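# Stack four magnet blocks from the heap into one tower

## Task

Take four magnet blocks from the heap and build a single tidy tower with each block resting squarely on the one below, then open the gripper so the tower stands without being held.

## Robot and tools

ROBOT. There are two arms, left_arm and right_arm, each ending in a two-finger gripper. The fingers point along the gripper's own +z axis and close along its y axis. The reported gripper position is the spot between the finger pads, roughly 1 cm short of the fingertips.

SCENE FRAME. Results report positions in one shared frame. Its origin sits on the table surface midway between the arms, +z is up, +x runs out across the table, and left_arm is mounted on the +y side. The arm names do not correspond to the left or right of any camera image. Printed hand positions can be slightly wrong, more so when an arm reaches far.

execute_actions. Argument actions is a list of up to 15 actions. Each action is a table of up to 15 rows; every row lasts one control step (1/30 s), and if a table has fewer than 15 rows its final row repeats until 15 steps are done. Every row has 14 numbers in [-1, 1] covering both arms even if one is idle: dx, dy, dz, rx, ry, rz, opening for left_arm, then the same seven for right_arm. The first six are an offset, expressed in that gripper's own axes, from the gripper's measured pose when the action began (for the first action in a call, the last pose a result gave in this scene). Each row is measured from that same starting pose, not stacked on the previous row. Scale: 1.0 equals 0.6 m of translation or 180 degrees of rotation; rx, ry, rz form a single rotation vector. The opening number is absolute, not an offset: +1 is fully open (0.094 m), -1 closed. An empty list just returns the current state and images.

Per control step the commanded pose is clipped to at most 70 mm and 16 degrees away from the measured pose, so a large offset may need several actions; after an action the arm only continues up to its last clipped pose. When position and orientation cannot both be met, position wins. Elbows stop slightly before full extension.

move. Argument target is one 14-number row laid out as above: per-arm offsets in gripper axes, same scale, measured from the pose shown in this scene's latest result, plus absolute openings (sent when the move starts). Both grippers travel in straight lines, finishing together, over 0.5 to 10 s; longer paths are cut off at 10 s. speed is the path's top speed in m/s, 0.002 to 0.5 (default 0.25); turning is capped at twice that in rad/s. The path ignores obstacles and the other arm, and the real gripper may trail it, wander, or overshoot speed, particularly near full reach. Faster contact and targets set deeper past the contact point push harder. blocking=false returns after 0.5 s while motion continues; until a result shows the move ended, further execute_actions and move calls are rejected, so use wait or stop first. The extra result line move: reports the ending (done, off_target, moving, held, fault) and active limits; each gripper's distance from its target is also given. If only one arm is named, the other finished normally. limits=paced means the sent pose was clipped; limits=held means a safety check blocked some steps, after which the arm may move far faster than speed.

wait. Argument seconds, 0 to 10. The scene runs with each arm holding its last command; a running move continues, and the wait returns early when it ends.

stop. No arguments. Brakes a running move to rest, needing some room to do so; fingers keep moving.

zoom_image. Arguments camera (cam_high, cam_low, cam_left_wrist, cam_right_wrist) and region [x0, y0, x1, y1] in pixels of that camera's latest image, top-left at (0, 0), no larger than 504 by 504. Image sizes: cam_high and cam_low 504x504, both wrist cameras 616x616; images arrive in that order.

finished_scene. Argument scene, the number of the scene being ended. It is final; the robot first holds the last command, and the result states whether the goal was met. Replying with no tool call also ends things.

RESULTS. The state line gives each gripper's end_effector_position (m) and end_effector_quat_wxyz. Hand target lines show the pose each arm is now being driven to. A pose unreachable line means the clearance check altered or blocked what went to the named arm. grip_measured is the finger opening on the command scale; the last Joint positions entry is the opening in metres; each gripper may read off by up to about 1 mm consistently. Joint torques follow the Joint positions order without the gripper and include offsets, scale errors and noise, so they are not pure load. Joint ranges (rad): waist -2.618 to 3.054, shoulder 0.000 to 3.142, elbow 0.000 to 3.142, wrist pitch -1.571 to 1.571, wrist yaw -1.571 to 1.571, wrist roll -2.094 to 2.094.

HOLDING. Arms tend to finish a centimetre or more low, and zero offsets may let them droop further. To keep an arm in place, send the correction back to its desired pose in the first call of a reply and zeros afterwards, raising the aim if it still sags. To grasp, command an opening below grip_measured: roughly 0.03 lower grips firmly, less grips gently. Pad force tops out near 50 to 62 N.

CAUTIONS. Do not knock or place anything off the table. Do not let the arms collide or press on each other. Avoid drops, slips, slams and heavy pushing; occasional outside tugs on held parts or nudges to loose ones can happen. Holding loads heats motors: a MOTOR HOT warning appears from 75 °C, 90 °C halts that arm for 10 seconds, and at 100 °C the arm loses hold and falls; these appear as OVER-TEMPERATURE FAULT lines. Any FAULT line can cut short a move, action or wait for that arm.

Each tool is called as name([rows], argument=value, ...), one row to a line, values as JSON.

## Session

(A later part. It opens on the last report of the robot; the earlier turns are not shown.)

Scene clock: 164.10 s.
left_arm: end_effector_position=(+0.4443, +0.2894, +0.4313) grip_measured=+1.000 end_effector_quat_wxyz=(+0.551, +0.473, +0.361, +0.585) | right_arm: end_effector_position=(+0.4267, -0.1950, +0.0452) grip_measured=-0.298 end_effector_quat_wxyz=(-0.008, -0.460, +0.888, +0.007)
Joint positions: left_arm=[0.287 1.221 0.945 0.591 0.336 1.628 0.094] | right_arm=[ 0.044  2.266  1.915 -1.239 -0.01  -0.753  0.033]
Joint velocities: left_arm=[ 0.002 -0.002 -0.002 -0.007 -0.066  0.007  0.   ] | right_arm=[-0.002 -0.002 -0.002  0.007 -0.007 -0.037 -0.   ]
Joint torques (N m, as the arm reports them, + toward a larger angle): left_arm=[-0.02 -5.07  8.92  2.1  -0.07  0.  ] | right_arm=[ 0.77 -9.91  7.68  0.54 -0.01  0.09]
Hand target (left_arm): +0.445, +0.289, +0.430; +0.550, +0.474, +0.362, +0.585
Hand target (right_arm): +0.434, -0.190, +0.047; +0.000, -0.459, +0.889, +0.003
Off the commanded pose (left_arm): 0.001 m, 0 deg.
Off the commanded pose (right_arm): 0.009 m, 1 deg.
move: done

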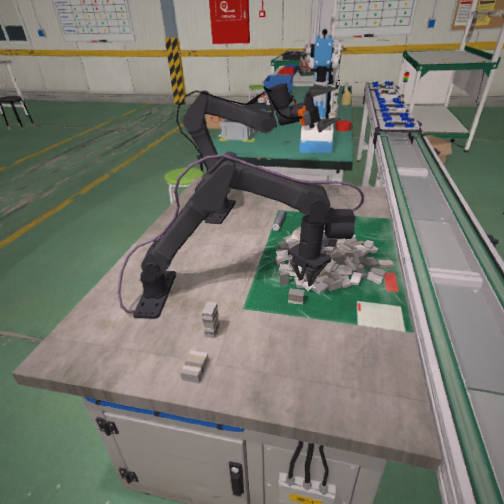

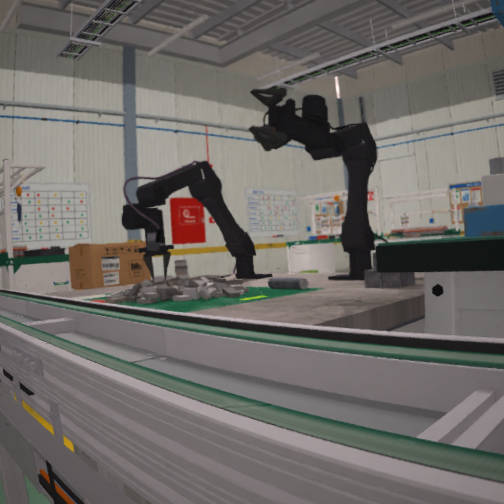

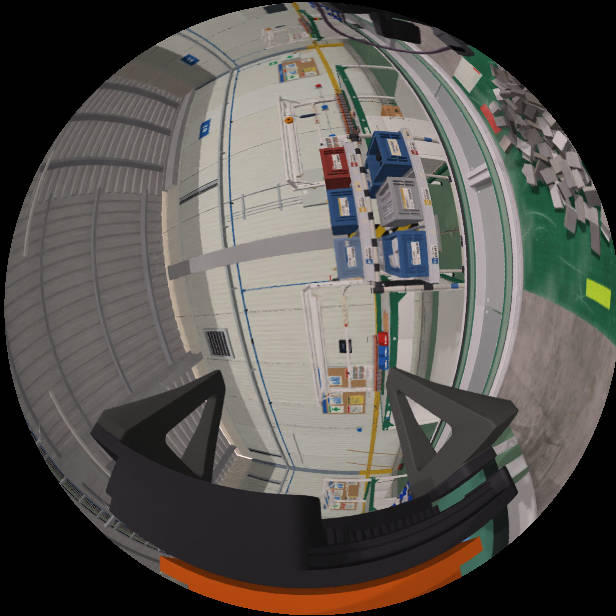

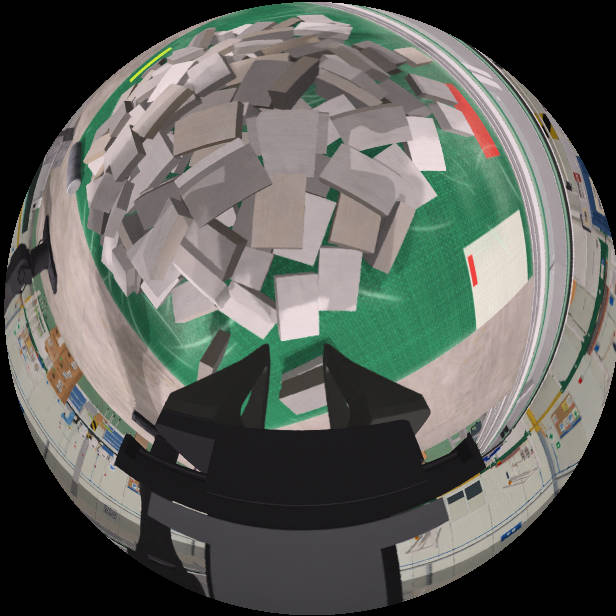

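execute_actions(actions=[])

Scene clock: 167.77 s.
left_arm: end_effector_position=(+0.4443, +0.2894, +0.4313) grip_measured=+1.000 end_effector_quat_wxyz=(+0.551, +0.473, +0.361, +0.585) | right_arm: end_effector_position=(+0.4267, -0.1950, +0.0452) grip_measured=-0.298 end_effector_quat_wxyz=(-0.008, -0.459, +0.889, +0.007)
Joint positions: left_arm=[0.287 1.221 0.945 0.591 0.336 1.628 0.094] | right_arm=[ 0.044  2.266  1.915 -1.239 -0.01  -0.75   0.033]
Joint velocities: left_arm=[ 0.002 -0.007 -0.012  0.007 -0.037 -0.022  0.   ] | right_arm=[-0.012  0.002  0.027 -0.051 -0.051 -0.022 -0.   ]
Joint torques (N m, as the arm reports them, + toward a larger angle): left_arm=[-0.01 -5.08  8.91  2.1  -0.07  0.  ] | right_arm=[ 0.91 -9.88  7.62  0.54  0.    0.1 ]
Hand target (left_arm): +0.445, +0.289, +0.430; +0.550, +0.474, +0.362, +0.585
Hand target (right_arm): +0.434, -0.190, +0.047; +0.000, -0.459, +0.889, +0.003
Off the commanded pose (left_arm): 0.001 m, 0 deg.
Off the commanded pose (right_arm): 0.009 m, 1 deg.

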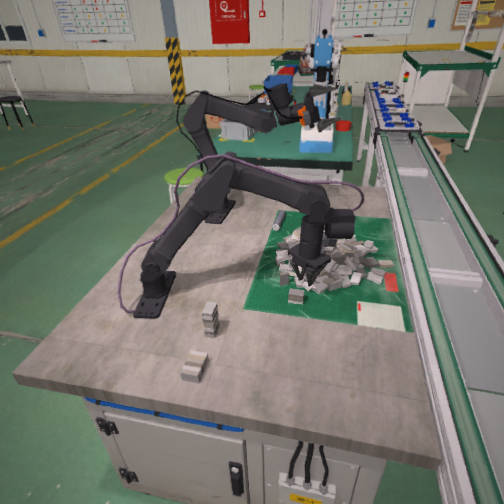

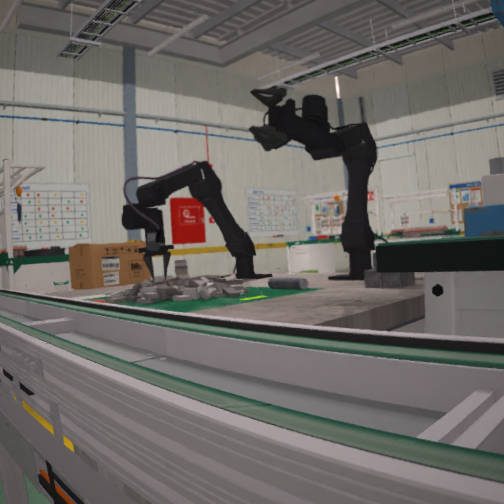

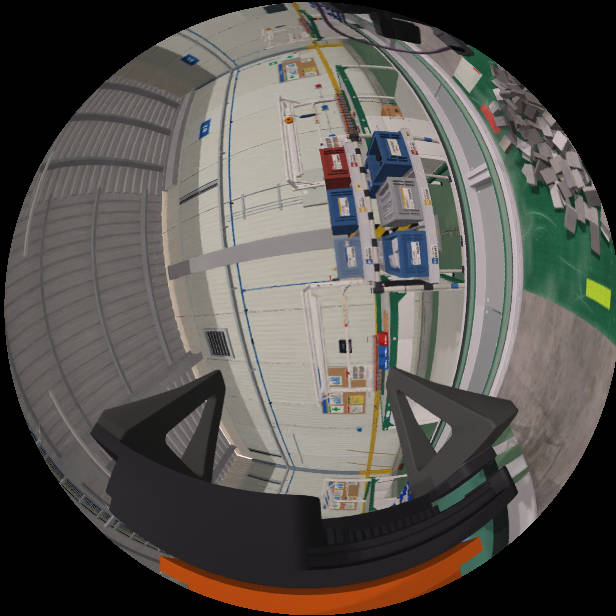

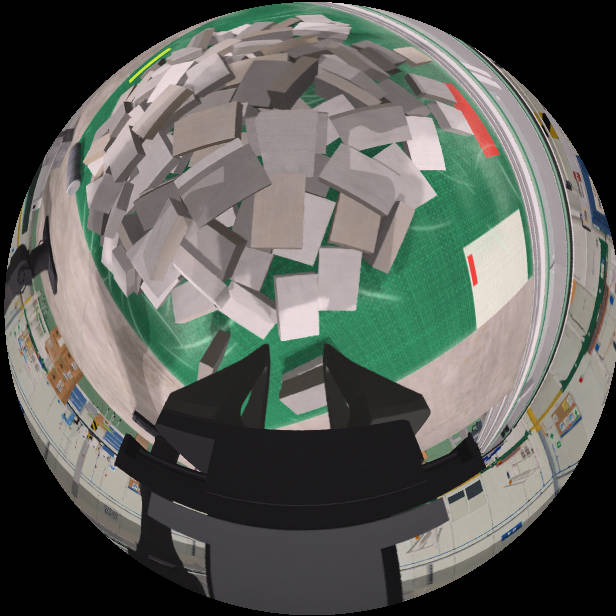

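move(target=[0,0,0,0,0,0,1, 0.002,0,0.035,0,0,-0.03,-0.30], speed=0.05)

zoom_image(camera="cam_right_wrist", region=[220,250,380,410])

Scene clock: 171.00 s.
left_arm: end_effector_position=(+0.4441, +0.2893, +0.4320) grip_measured=+1.000 end_effector_quat_wxyz=(+0.551, +0.472, +0.360, +0.586) | right_arm: end_effector_position=(+0.4299, -0.1943, +0.0333) grip_measured=-0.298 end_effector_quat_wxyz=(+0.002, -0.495, +0.869, +0.005)
Joint positions: left_arm=[0.287 1.221 0.945 0.595 0.336 1.628 0.094] | right_arm=[ 0.044  2.266  1.868 -1.172 -0.01  -0.833  0.033]
Joint velocities: left_arm=[ 0.007 -0.007  0.002 -0.081  0.022  0.095  0.   ] | right_arm=[-0.027 -0.012  0.002  0.007 -0.037  0.007 -0.   ]
Joint torques (N m, as the arm reports them, + toward a larger angle): left_arm=[-0.02 -5.07  8.91  2.1  -0.07  0.  ] | right_arm=[ -0.08 -10.57   3.96   0.65  -0.03  -0.07]
Hand target (left_arm): +0.444, +0.289, +0.431; +0.551, +0.473, +0.361, +0.585
Hand target (right_arm): +0.425, -0.196, +0.024; -0.008, -0.500, +0.866, +0.008
Off the commanded pose (left_arm): 0.001 m, 0 deg.
Off the commanded pose (right_arm): 0.010 m, 1 deg.
move: done

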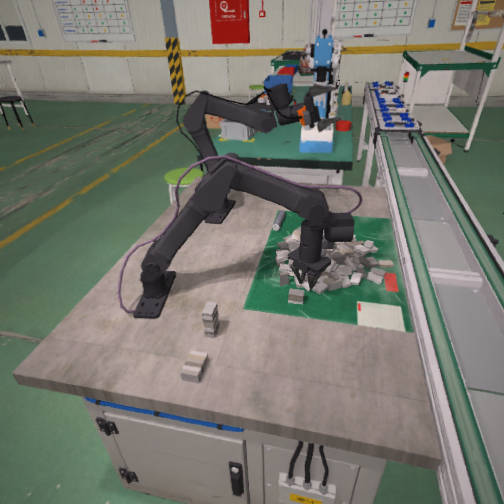

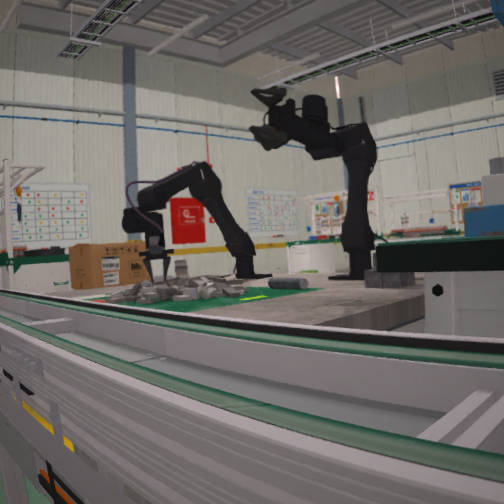

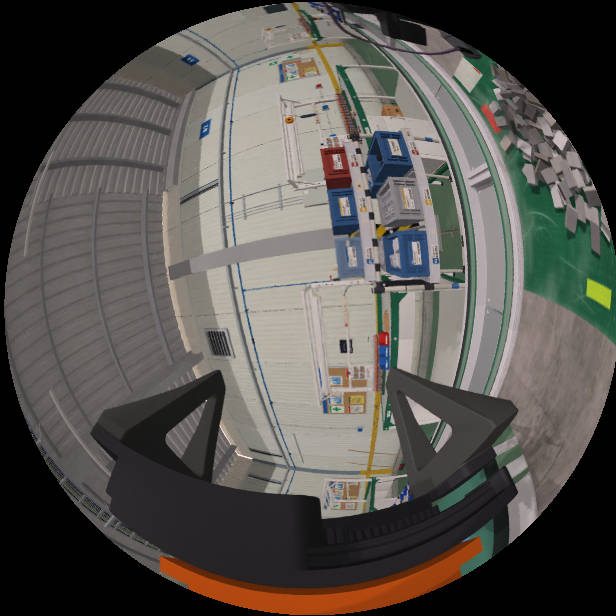

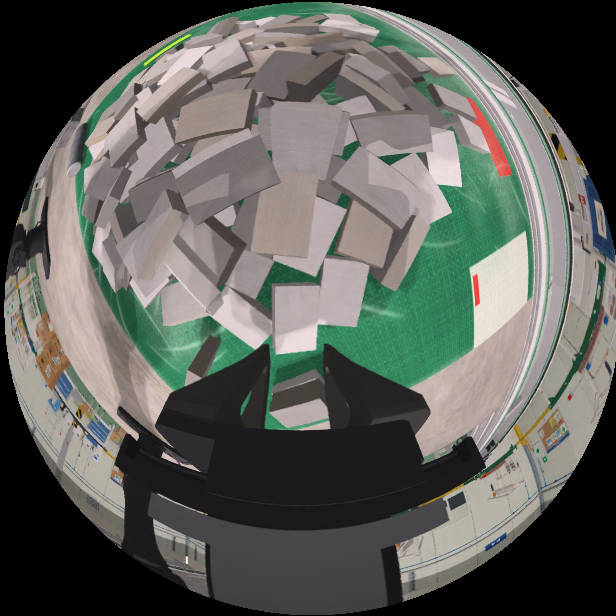

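Region (220, 250, 380, 410) of cam_right_wrist's 616x616 image, scaled by 3.150, with more detail than that image has.

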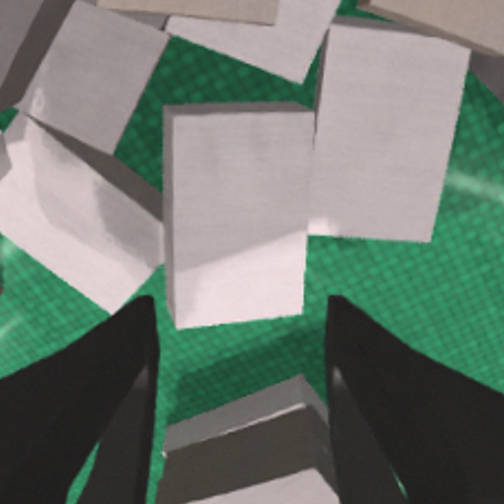

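move(target=[0,0,0,0,0,0,1, 0.018,0,0.02,0,0,0,-0.32], speed=0.05)

zoom_image(camera="cam_right_wrist", region=[220,250,380,410])

Scene clock: 176.00 s.
left_arm: end_effector_position=(+0.4438, +0.2892, +0.4328) grip_measured=+1.000 end_effector_quat_wxyz=(+0.551, +0.471, +0.359, +0.587) | right_arm: end_effector_position=(+0.4262, -0.1991, +0.0210) grip_measured=-0.318 end_effector_quat_wxyz=(+0.000, -0.495, +0.869, +0.006)
Joint positions: left_arm=[0.287 1.221 0.945 0.598 0.336 1.628 0.094] | right_arm=[ 0.034  2.26   1.808 -1.123 -0.011 -0.842  0.032]
Joint velocities: left_arm=[-0.002 -0.017  0.007 -0.022  0.007 -0.022  0.   ] | right_arm=[ 0.012  0.002 -0.002  0.022  0.007 -0.051  0.   ]
Joint torques (N m, as the arm reports them, + toward a larger angle): left_arm=[-0.02 -5.08  8.92  2.1  -0.07  0.  ] | right_arm=[ -0.85 -12.01   3.98   0.69  -0.06  -0.09]
Hand target (left_arm): +0.444, +0.289, +0.432; +0.551, +0.472, +0.360, +0.586
Hand target (right_arm): +0.424, -0.203, +0.021; +0.001, -0.496, +0.869, +0.005
Off the commanded pose (left_arm): 0.001 m, 0 deg.
Off the commanded pose (right_arm): 0.005 m, 0 deg.
move: done

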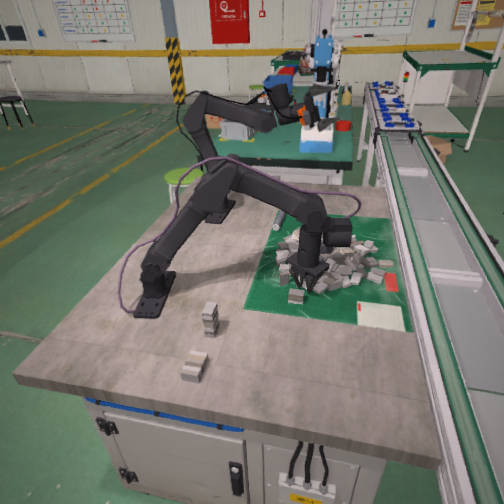

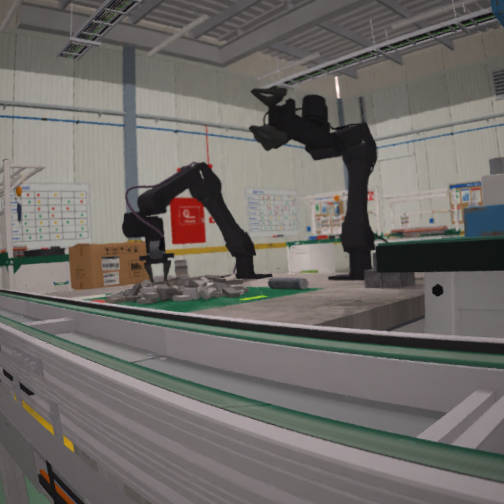

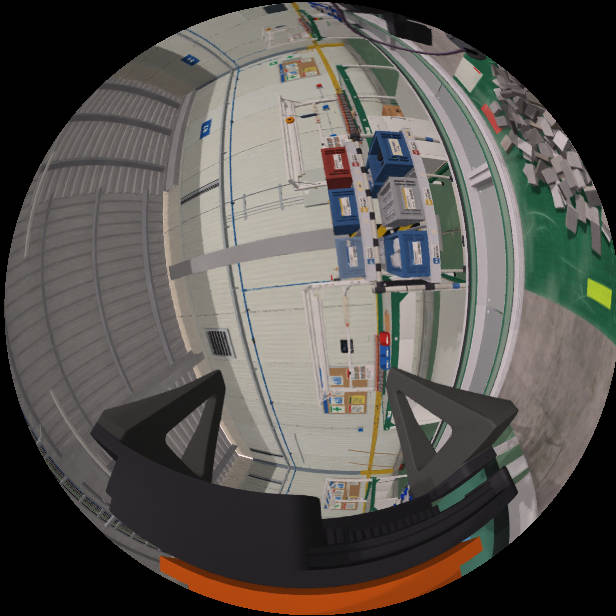

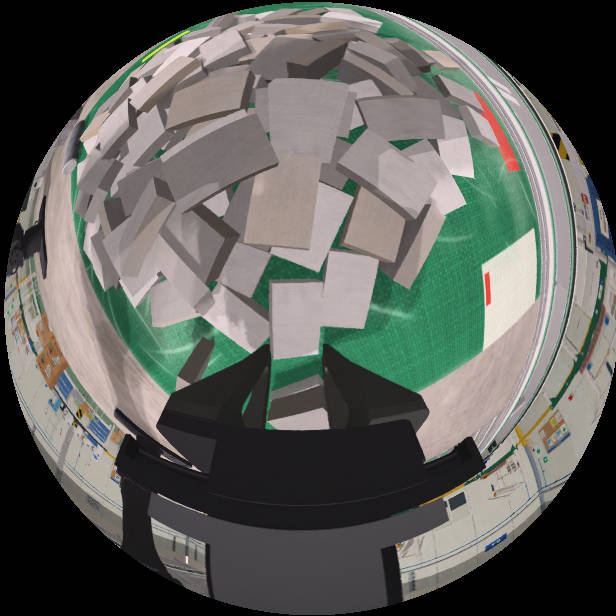

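Region (220, 250, 380, 410) of cam_right_wrist's 616x616 image, scaled by 3.150, with more detail than that image has.

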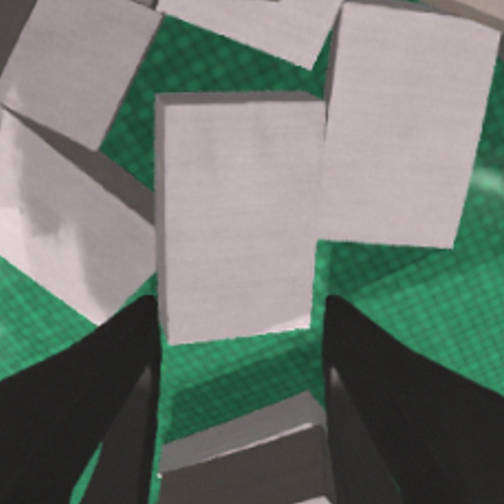

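move(target=[0,0,0,0,0,0,1, 0.004,0,0.022,0,0,0,-0.32], speed=0.03)

zoom_image(camera="cam_right_wrist", region=[220,250,380,410])

Scene clock: 177.53 s.
left_arm: end_effector_position=(+0.4436, +0.2892, +0.4336) grip_measured=+1.000 end_effector_quat_wxyz=(+0.552, +0.471, +0.358, +0.588) | right_arm: end_effector_position=(+0.4283, -0.1992, +0.0163) grip_measured=-0.318 end_effector_quat_wxyz=(+0.006, -0.495, +0.869, +0.002)
Joint positions: left_arm=[0.287 1.221 0.945 0.601 0.336 1.628 0.094] | right_arm=[ 0.034  2.26   1.789 -1.091 -0.008 -0.842  0.032]
Joint velocities: left_arm=[-0.017 -0.007  0.002 -0.007 -0.037  0.007  0.   ] | right_arm=[-0.002 -0.002  0.012  0.051  0.051  0.007  0.   ]
Joint torques (N m, as the arm reports them, + toward a larger angle): left_arm=[-0.02 -5.06  8.9   2.09 -0.07  0.  ] | right_arm=[ -0.28 -10.57   3.79   0.77  -0.04  -0.02]
Hand target (left_arm): +0.444, +0.289, +0.433; +0.551, +0.471, +0.359, +0.587
Hand target (right_arm): +0.425, -0.201, +0.008; +0.000, -0.495, +0.869, +0.006
Off the commanded pose (left_arm): 0.001 m, 0 deg.
Off the commanded pose (right_arm): 0.009 m, 1 deg.
move: done

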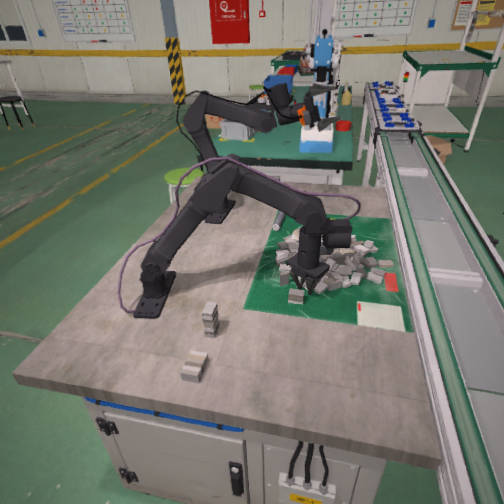

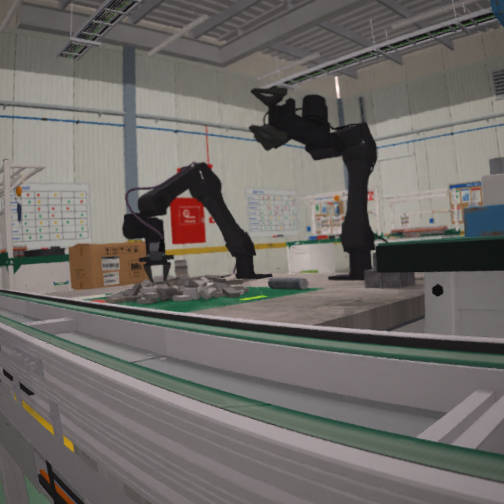

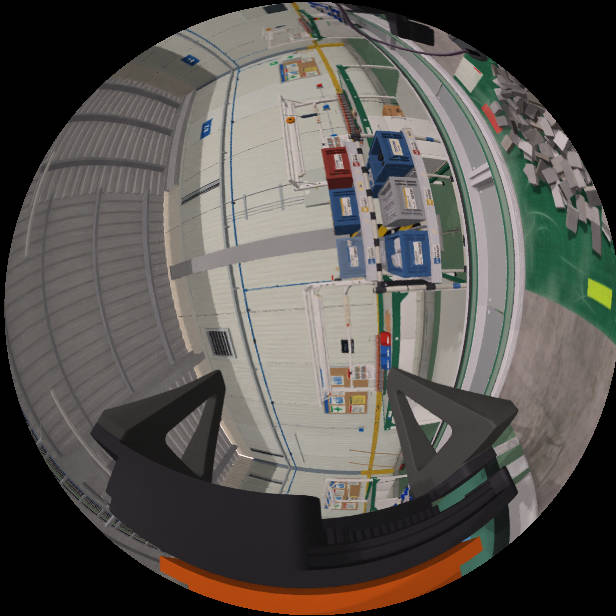

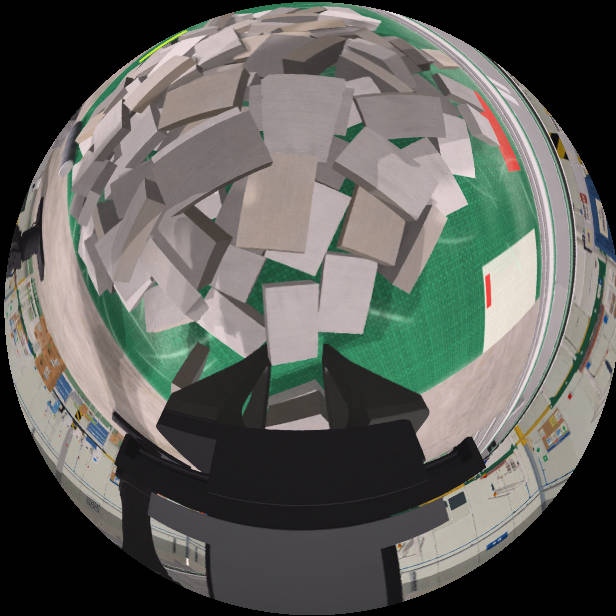

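Region (220, 250, 380, 410) of cam_right_wrist's 616x616 image, scaled by 3.150, with more detail than that image has.

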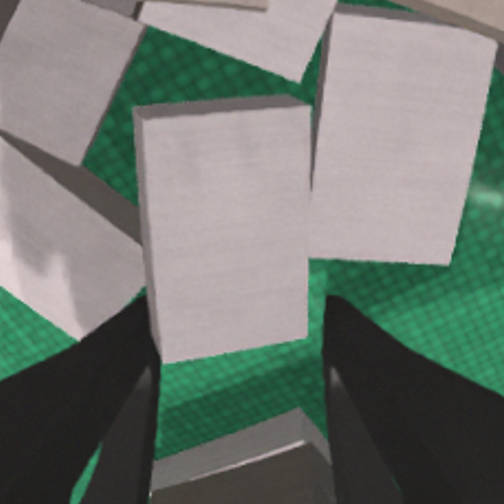

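move(target=[0,0,0,0,0,0,1, 0,0,0.015,-0.007,0.004,0,-0.30], speed=0.02)

zoom_image(camera="cam_right_wrist", region=[220,250,380,410])

Scene clock: 180.30 s.
left_arm: end_effector_position=(+0.4433, +0.2891, +0.4344) grip_measured=+1.000 end_effector_quat_wxyz=(+0.552, +0.470, +0.356, +0.589) | right_arm: end_effector_position=(+0.4277, -0.2003, +0.0132) grip_measured=-0.302 end_effector_quat_wxyz=(+0.001, -0.495, +0.869, +0.001)
Joint positions: left_arm=[0.287 1.221 0.945 0.605 0.336 1.628 0.094] | right_arm=[ 0.034  2.267  1.789 -1.091 -0.003 -0.842  0.033]
Joint velocities: left_arm=[-0.012 -0.007 -0.002 -0.037  0.007 -0.051  0.   ] | right_arm=[ 0.007  0.002 -0.012  0.037 -0.037 -0.095 -0.001]
Joint torques (N m, as the arm reports them, + toward a larger angle): left_arm=[-0.02 -5.07  8.9   2.09 -0.08  0.  ] | right_arm=[-0.35 -9.06  6.92  0.49 -0.15  0.  ]
Hand target (left_arm): +0.444, +0.289, +0.434; +0.552, +0.471, +0.358, +0.588
Hand target (right_arm): +0.428, -0.199, +0.007; -0.005, -0.495, +0.869, +0.009
Off the commanded pose (left_arm): 0.001 m, 0 deg.
Off the commanded pose (right_arm): 0.006 m, 1 deg.
move: done

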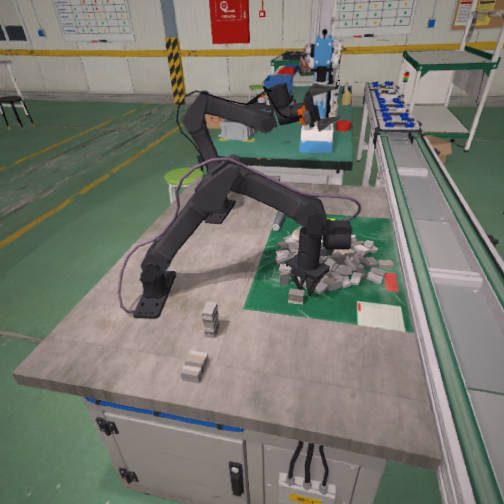

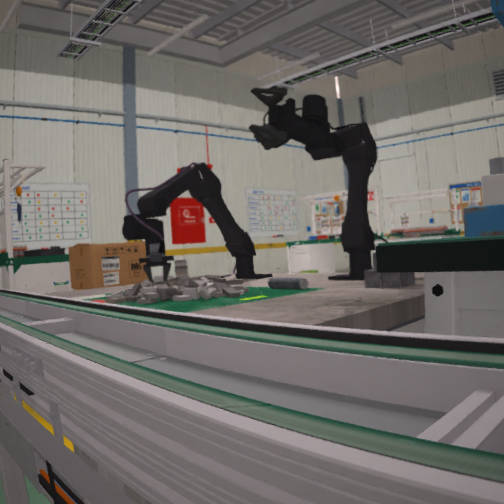

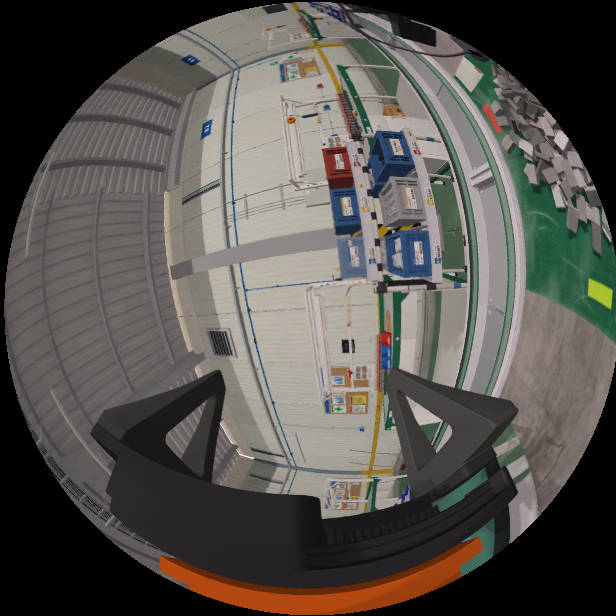

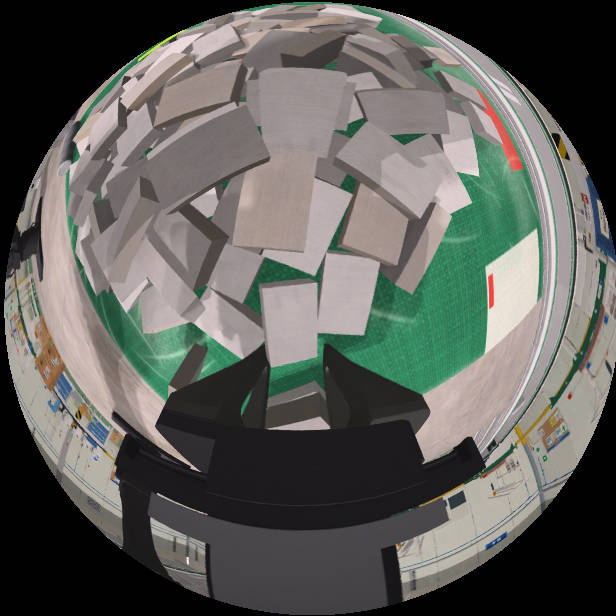

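Region (220, 250, 380, 410) of cam_right_wrist's 616x616 image, scaled by 3.150, with more detail than that image has.

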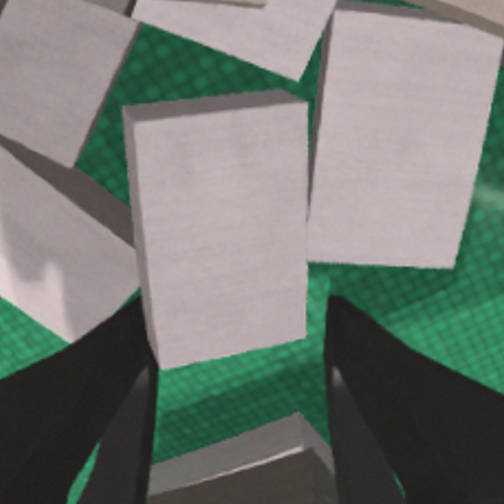

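move(target=[0,0,0,0,0,0,1, -0.0115,0.0068,0,0,0,0,-0.30], speed=0.02)

move(target=[0,0,0,0,0,0,1, 0,0,0,0,0,0,-0.50], speed=0.02)

zoom_image(camera="cam_right_wrist", region=[220,250,380,410])

Scene clock: 182.00 s.
left_arm: end_effector_position=(+0.4431, +0.2890, +0.4351) grip_measured=+1.000 end_effector_quat_wxyz=(+0.553, +0.469, +0.355, +0.590) | right_arm: end_effector_position=(+0.4277, -0.2003, +0.0132) grip_measured=-0.302 end_effector_quat_wxyz=(+0.000, -0.494, +0.869, -0.002)
Joint positions: left_arm=[0.287 1.221 0.945 0.608 0.336 1.628 0.094] | right_arm=[ 0.037  2.267  1.789 -1.091  0.004 -0.837  0.033]
Joint velocities: left_arm=[-0.002  0.002  0.002  0.051  0.051  0.007  0.   ] | right_arm=[ 0.022 -0.002 -0.017 -0.037  0.037  0.022  0.   ]
Joint torques (N m, as the arm reports them, + toward a larger angle): left_arm=[-0.02 -5.06  8.91  2.09 -0.07  0.  ] | right_arm=[  1.38 -10.49   6.27   0.53  -0.09   0.11]
Hand target (left_arm): +0.443, +0.289, +0.434; +0.552, +0.470, +0.357, +0.589
Hand target (right_arm): +0.428, -0.192, +0.013; +0.001, -0.495, +0.869, +0.001
Off the commanded pose (left_arm): 0.001 m, 0 deg.
Off the commanded pose (right_arm): 0.008 m, 0 deg.
move: done

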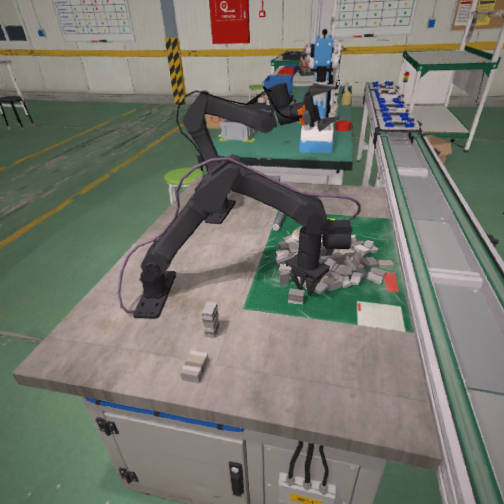

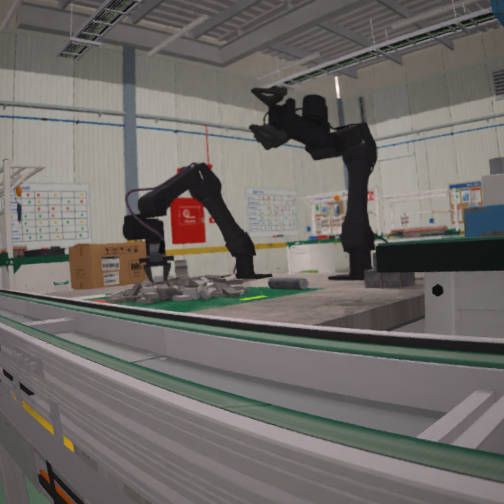

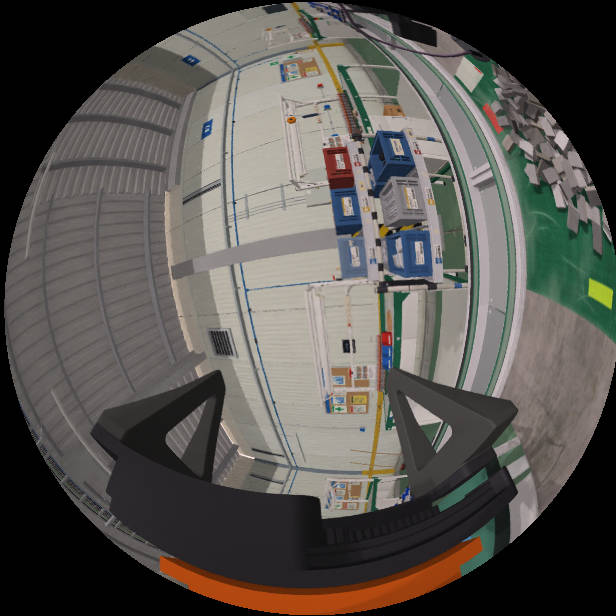

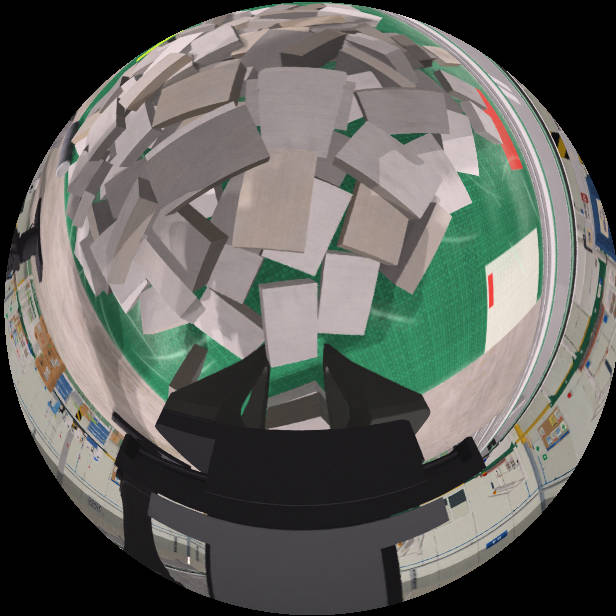

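Scene clock: 182.50 s.
left_arm: end_effector_position=(+0.4428, +0.2890, +0.4358) grip_measured=+1.000 end_effector_quat_wxyz=(+0.553, +0.469, +0.354, +0.591) | right_arm: end_effector_position=(+0.4283, -0.2004, +0.0132) grip_measured=-0.485 end_effector_quat_wxyz=(+0.001, -0.494, +0.869, -0.003)
Joint positions: left_arm=[0.287 1.221 0.945 0.611 0.336 1.628 0.094] | right_arm=[ 0.037  2.267  1.789 -1.089  0.005 -0.837  0.024]
Joint velocities: left_arm=[-0.012  0.012 -0.007 -0.051 -0.007 -0.051  0.   ] | right_arm=[-0.007 -0.007  0.002  0.007  0.051 -0.037 -0.001]
Joint torques (N m, as the arm reports them, + toward a larger angle): left_arm=[-0.02 -5.06  8.9   2.09 -0.07  0.  ] | right_arm=[ -0.07 -10.86   5.56   0.56  -0.04   0.02]
Hand target (left_arm): +0.443, +0.289, +0.435; +0.553, +0.469, +0.355, +0.590
Hand target (right_arm): +0.428, -0.200, +0.013; +0.000, -0.494, +0.869, -0.002
Off the commanded pose (left_arm): 0.001 m, 0 deg.
Off the commanded pose (right_arm): 0.001 m, 0 deg.
move: done

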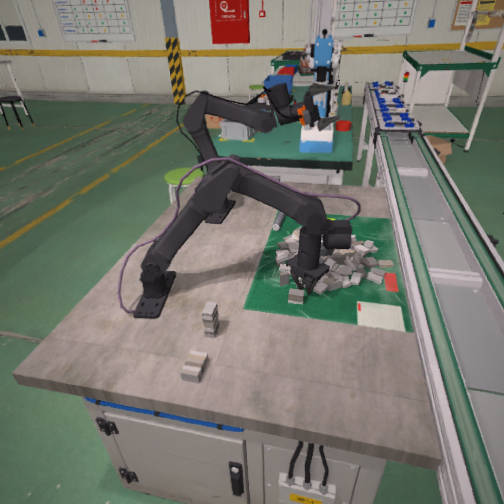

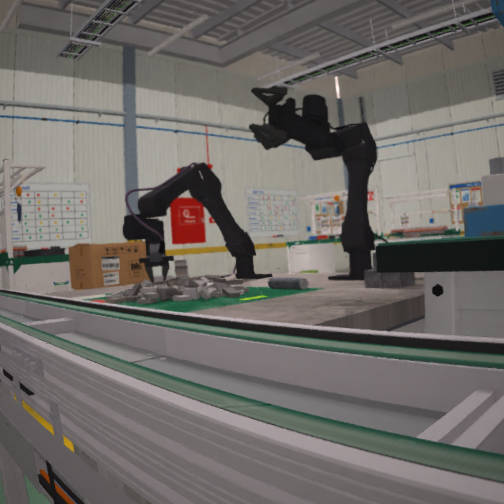

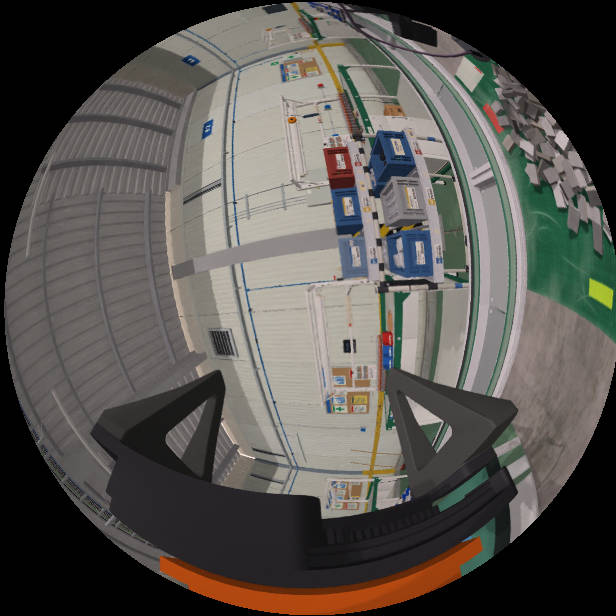

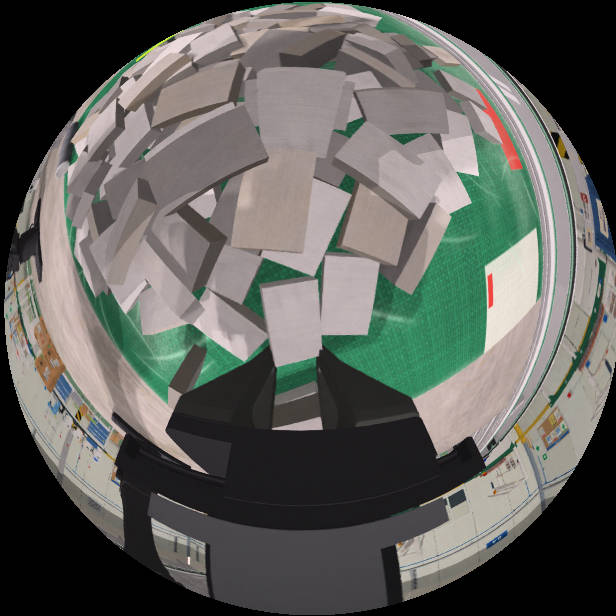

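Region (220, 250, 380, 410) of cam_right_wrist's 616x616 image, scaled by 3.150, with more detail than that image has.

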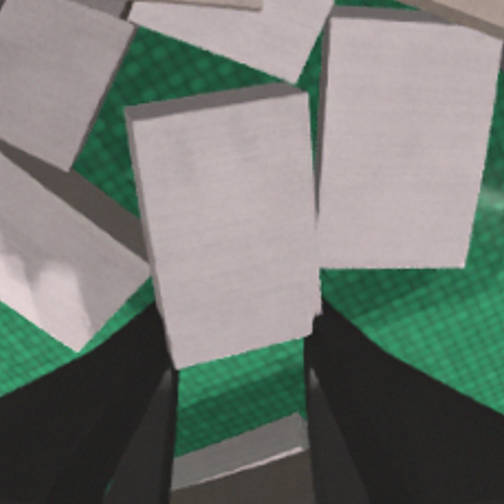

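move(target=[0,0,0,0,0,0,1, 0,0,0,0,0,-0.055,-0.36], speed=0.05)

zoom_image(camera="cam_right_wrist", region=[220,250,380,410])

Scene clock: 186.10 s.
left_arm: end_effector_position=(+0.4426, +0.2889, +0.4365) grip_measured=+1.000 end_effector_quat_wxyz=(+0.553, +0.468, +0.353, +0.592) | right_arm: end_effector_position=(+0.4280, -0.2019, +0.0133) grip_measured=-0.362 end_effector_quat_wxyz=(-0.002, -0.561, +0.828, -0.006)
Joint positions: left_arm=[0.287 1.221 0.945 0.614 0.336 1.628 0.094] | right_arm=[ 0.037  2.267  1.789 -1.091  0.013 -0.996  0.03 ]
Joint velocities: left_arm=[ 0.002  0.007  0.007  0.037  0.022 -0.037  0.   ] | right_arm=[-0.007 -0.012 -0.022  0.007 -0.007 -0.081  0.   ]
Joint torques (N m, as the arm reports them, + toward a larger angle): left_arm=[-0.02 -5.06  8.9   2.08 -0.08  0.  ] | right_arm=[  0.1  -10.98   5.5    0.61  -0.11  -0.09]
Hand target (left_arm): +0.443, +0.289, +0.436; +0.553, +0.469, +0.354, +0.591
Hand target (right_arm): +0.428, -0.200, +0.013; +0.001, -0.567, +0.824, -0.003
Off the commanded pose (left_arm): 0.001 m, 0 deg.
Off the commanded pose (right_arm): 0.002 m, 1 deg.
move: done

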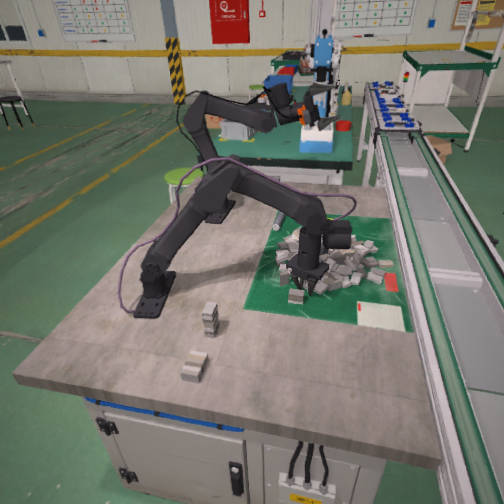

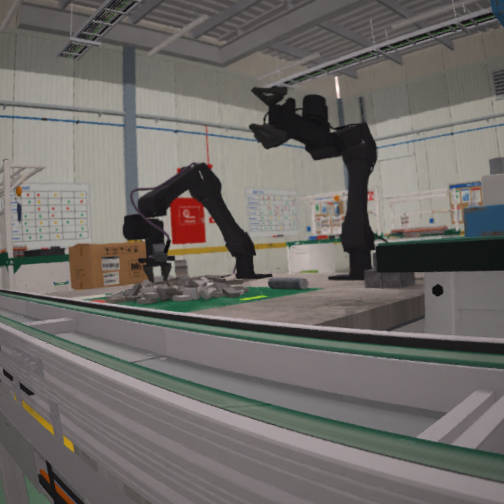

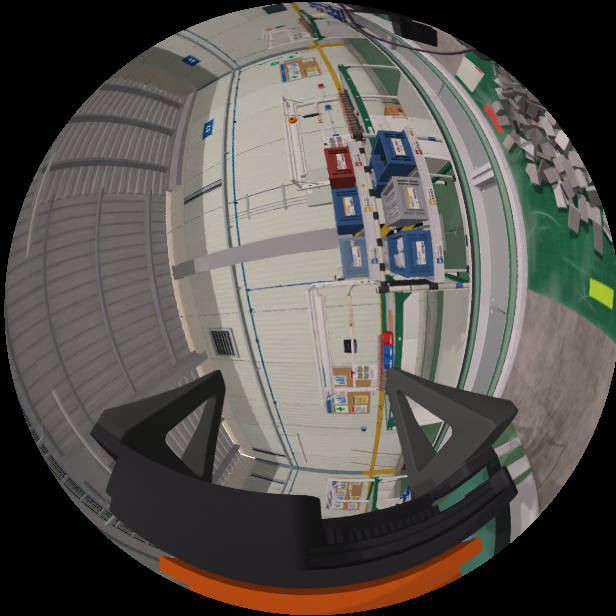

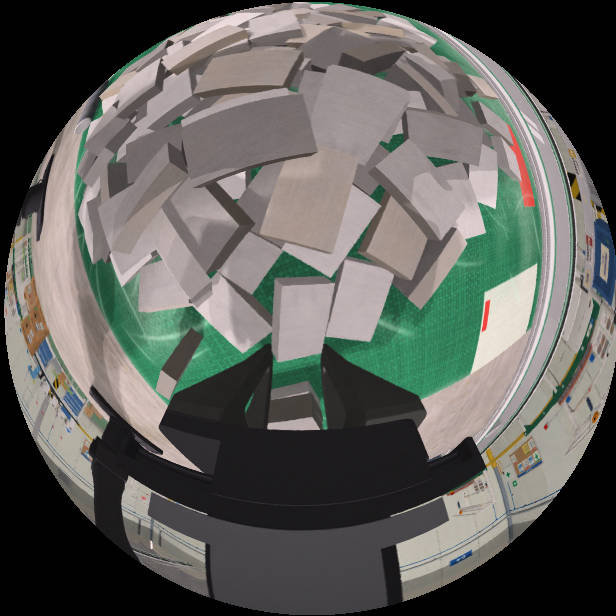

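Region (220, 250, 380, 410) of cam_right_wrist's 616x616 image, scaled by 3.150, with more detail than that image has.

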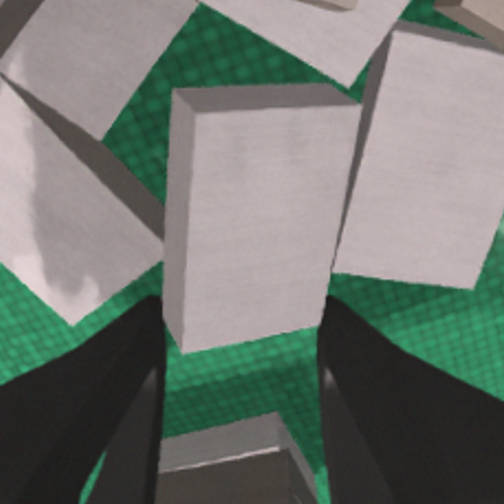

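move(target=[0,0,0,0,0,0,1, -0.022,0,0,0,0,0,-0.33], speed=0.02)

zoom_image(camera="cam_right_wrist", region=[220,250,380,410])

Scene clock: 187.97 s.
left_arm: end_effector_position=(+0.4423, +0.2888, +0.4373) grip_measured=+1.000 end_effector_quat_wxyz=(+0.554, +0.467, +0.352, +0.593) | right_arm: end_effector_position=(+0.4307, -0.1970, +0.0136) grip_measured=-0.332 end_effector_quat_wxyz=(-0.001, -0.561, +0.828, -0.010)
Joint positions: left_arm=[0.287 1.221 0.945 0.618 0.336 1.628 0.094] | right_arm=[ 0.049  2.278  1.809 -1.096  0.019 -0.982  0.031]
Joint velocities: left_arm=[-0.007  0.002 -0.017 -0.066 -0.066 -0.081  0.   ] | right_arm=[-0.022 -0.007  0.012 -0.051  0.022 -0.022  0.   ]
Joint torques (N m, as the arm reports them, + toward a larger angle): left_arm=[-0.01 -5.06  8.89  2.08 -0.07  0.  ] | right_arm=[ 1.2  -9.88  7.67  0.47 -0.08  0.09]
Hand target (left_arm): +0.443, +0.289, +0.437; +0.553, +0.468, +0.353, +0.592
Hand target (right_arm): +0.433, -0.190, +0.013; -0.001, -0.561, +0.828, -0.006
Off the commanded pose (left_arm): 0.001 m, 0 deg.
Off the commanded pose (right_arm): 0.008 m, 0 deg.
move: done

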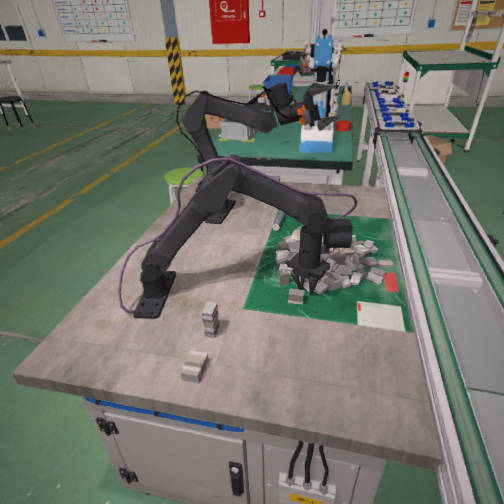

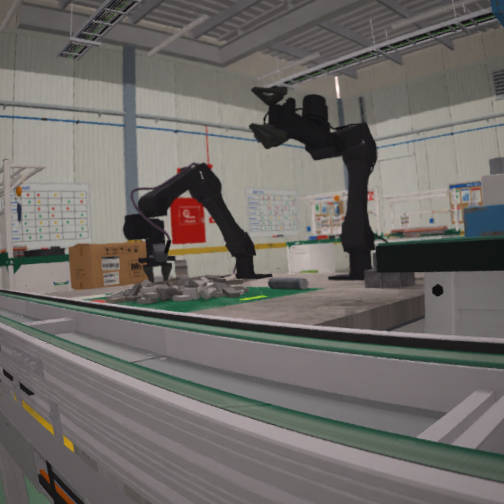

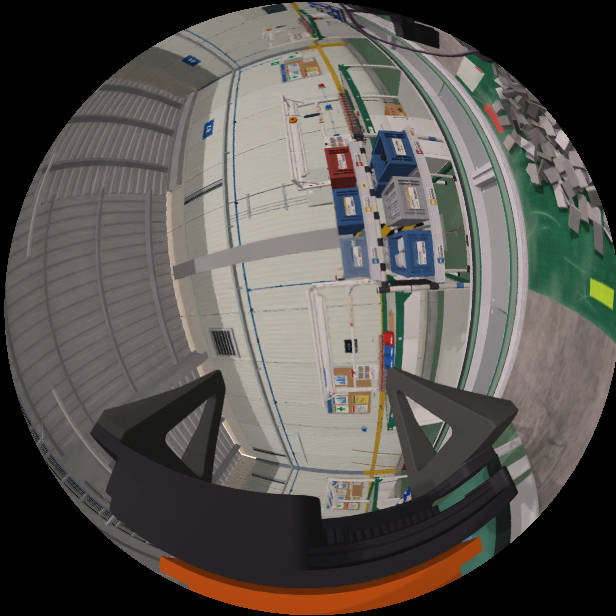

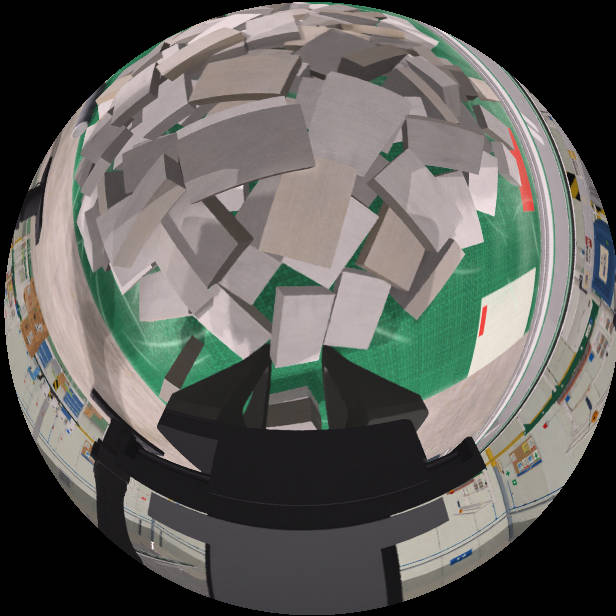

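Region (220, 250, 380, 410) of cam_right_wrist's 616x616 image, scaled by 3.150, with more detail than that image has.

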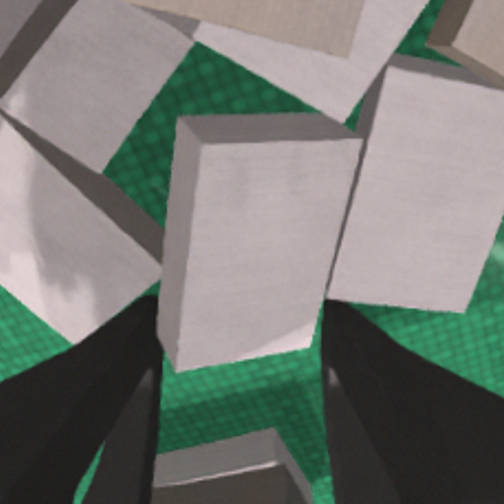

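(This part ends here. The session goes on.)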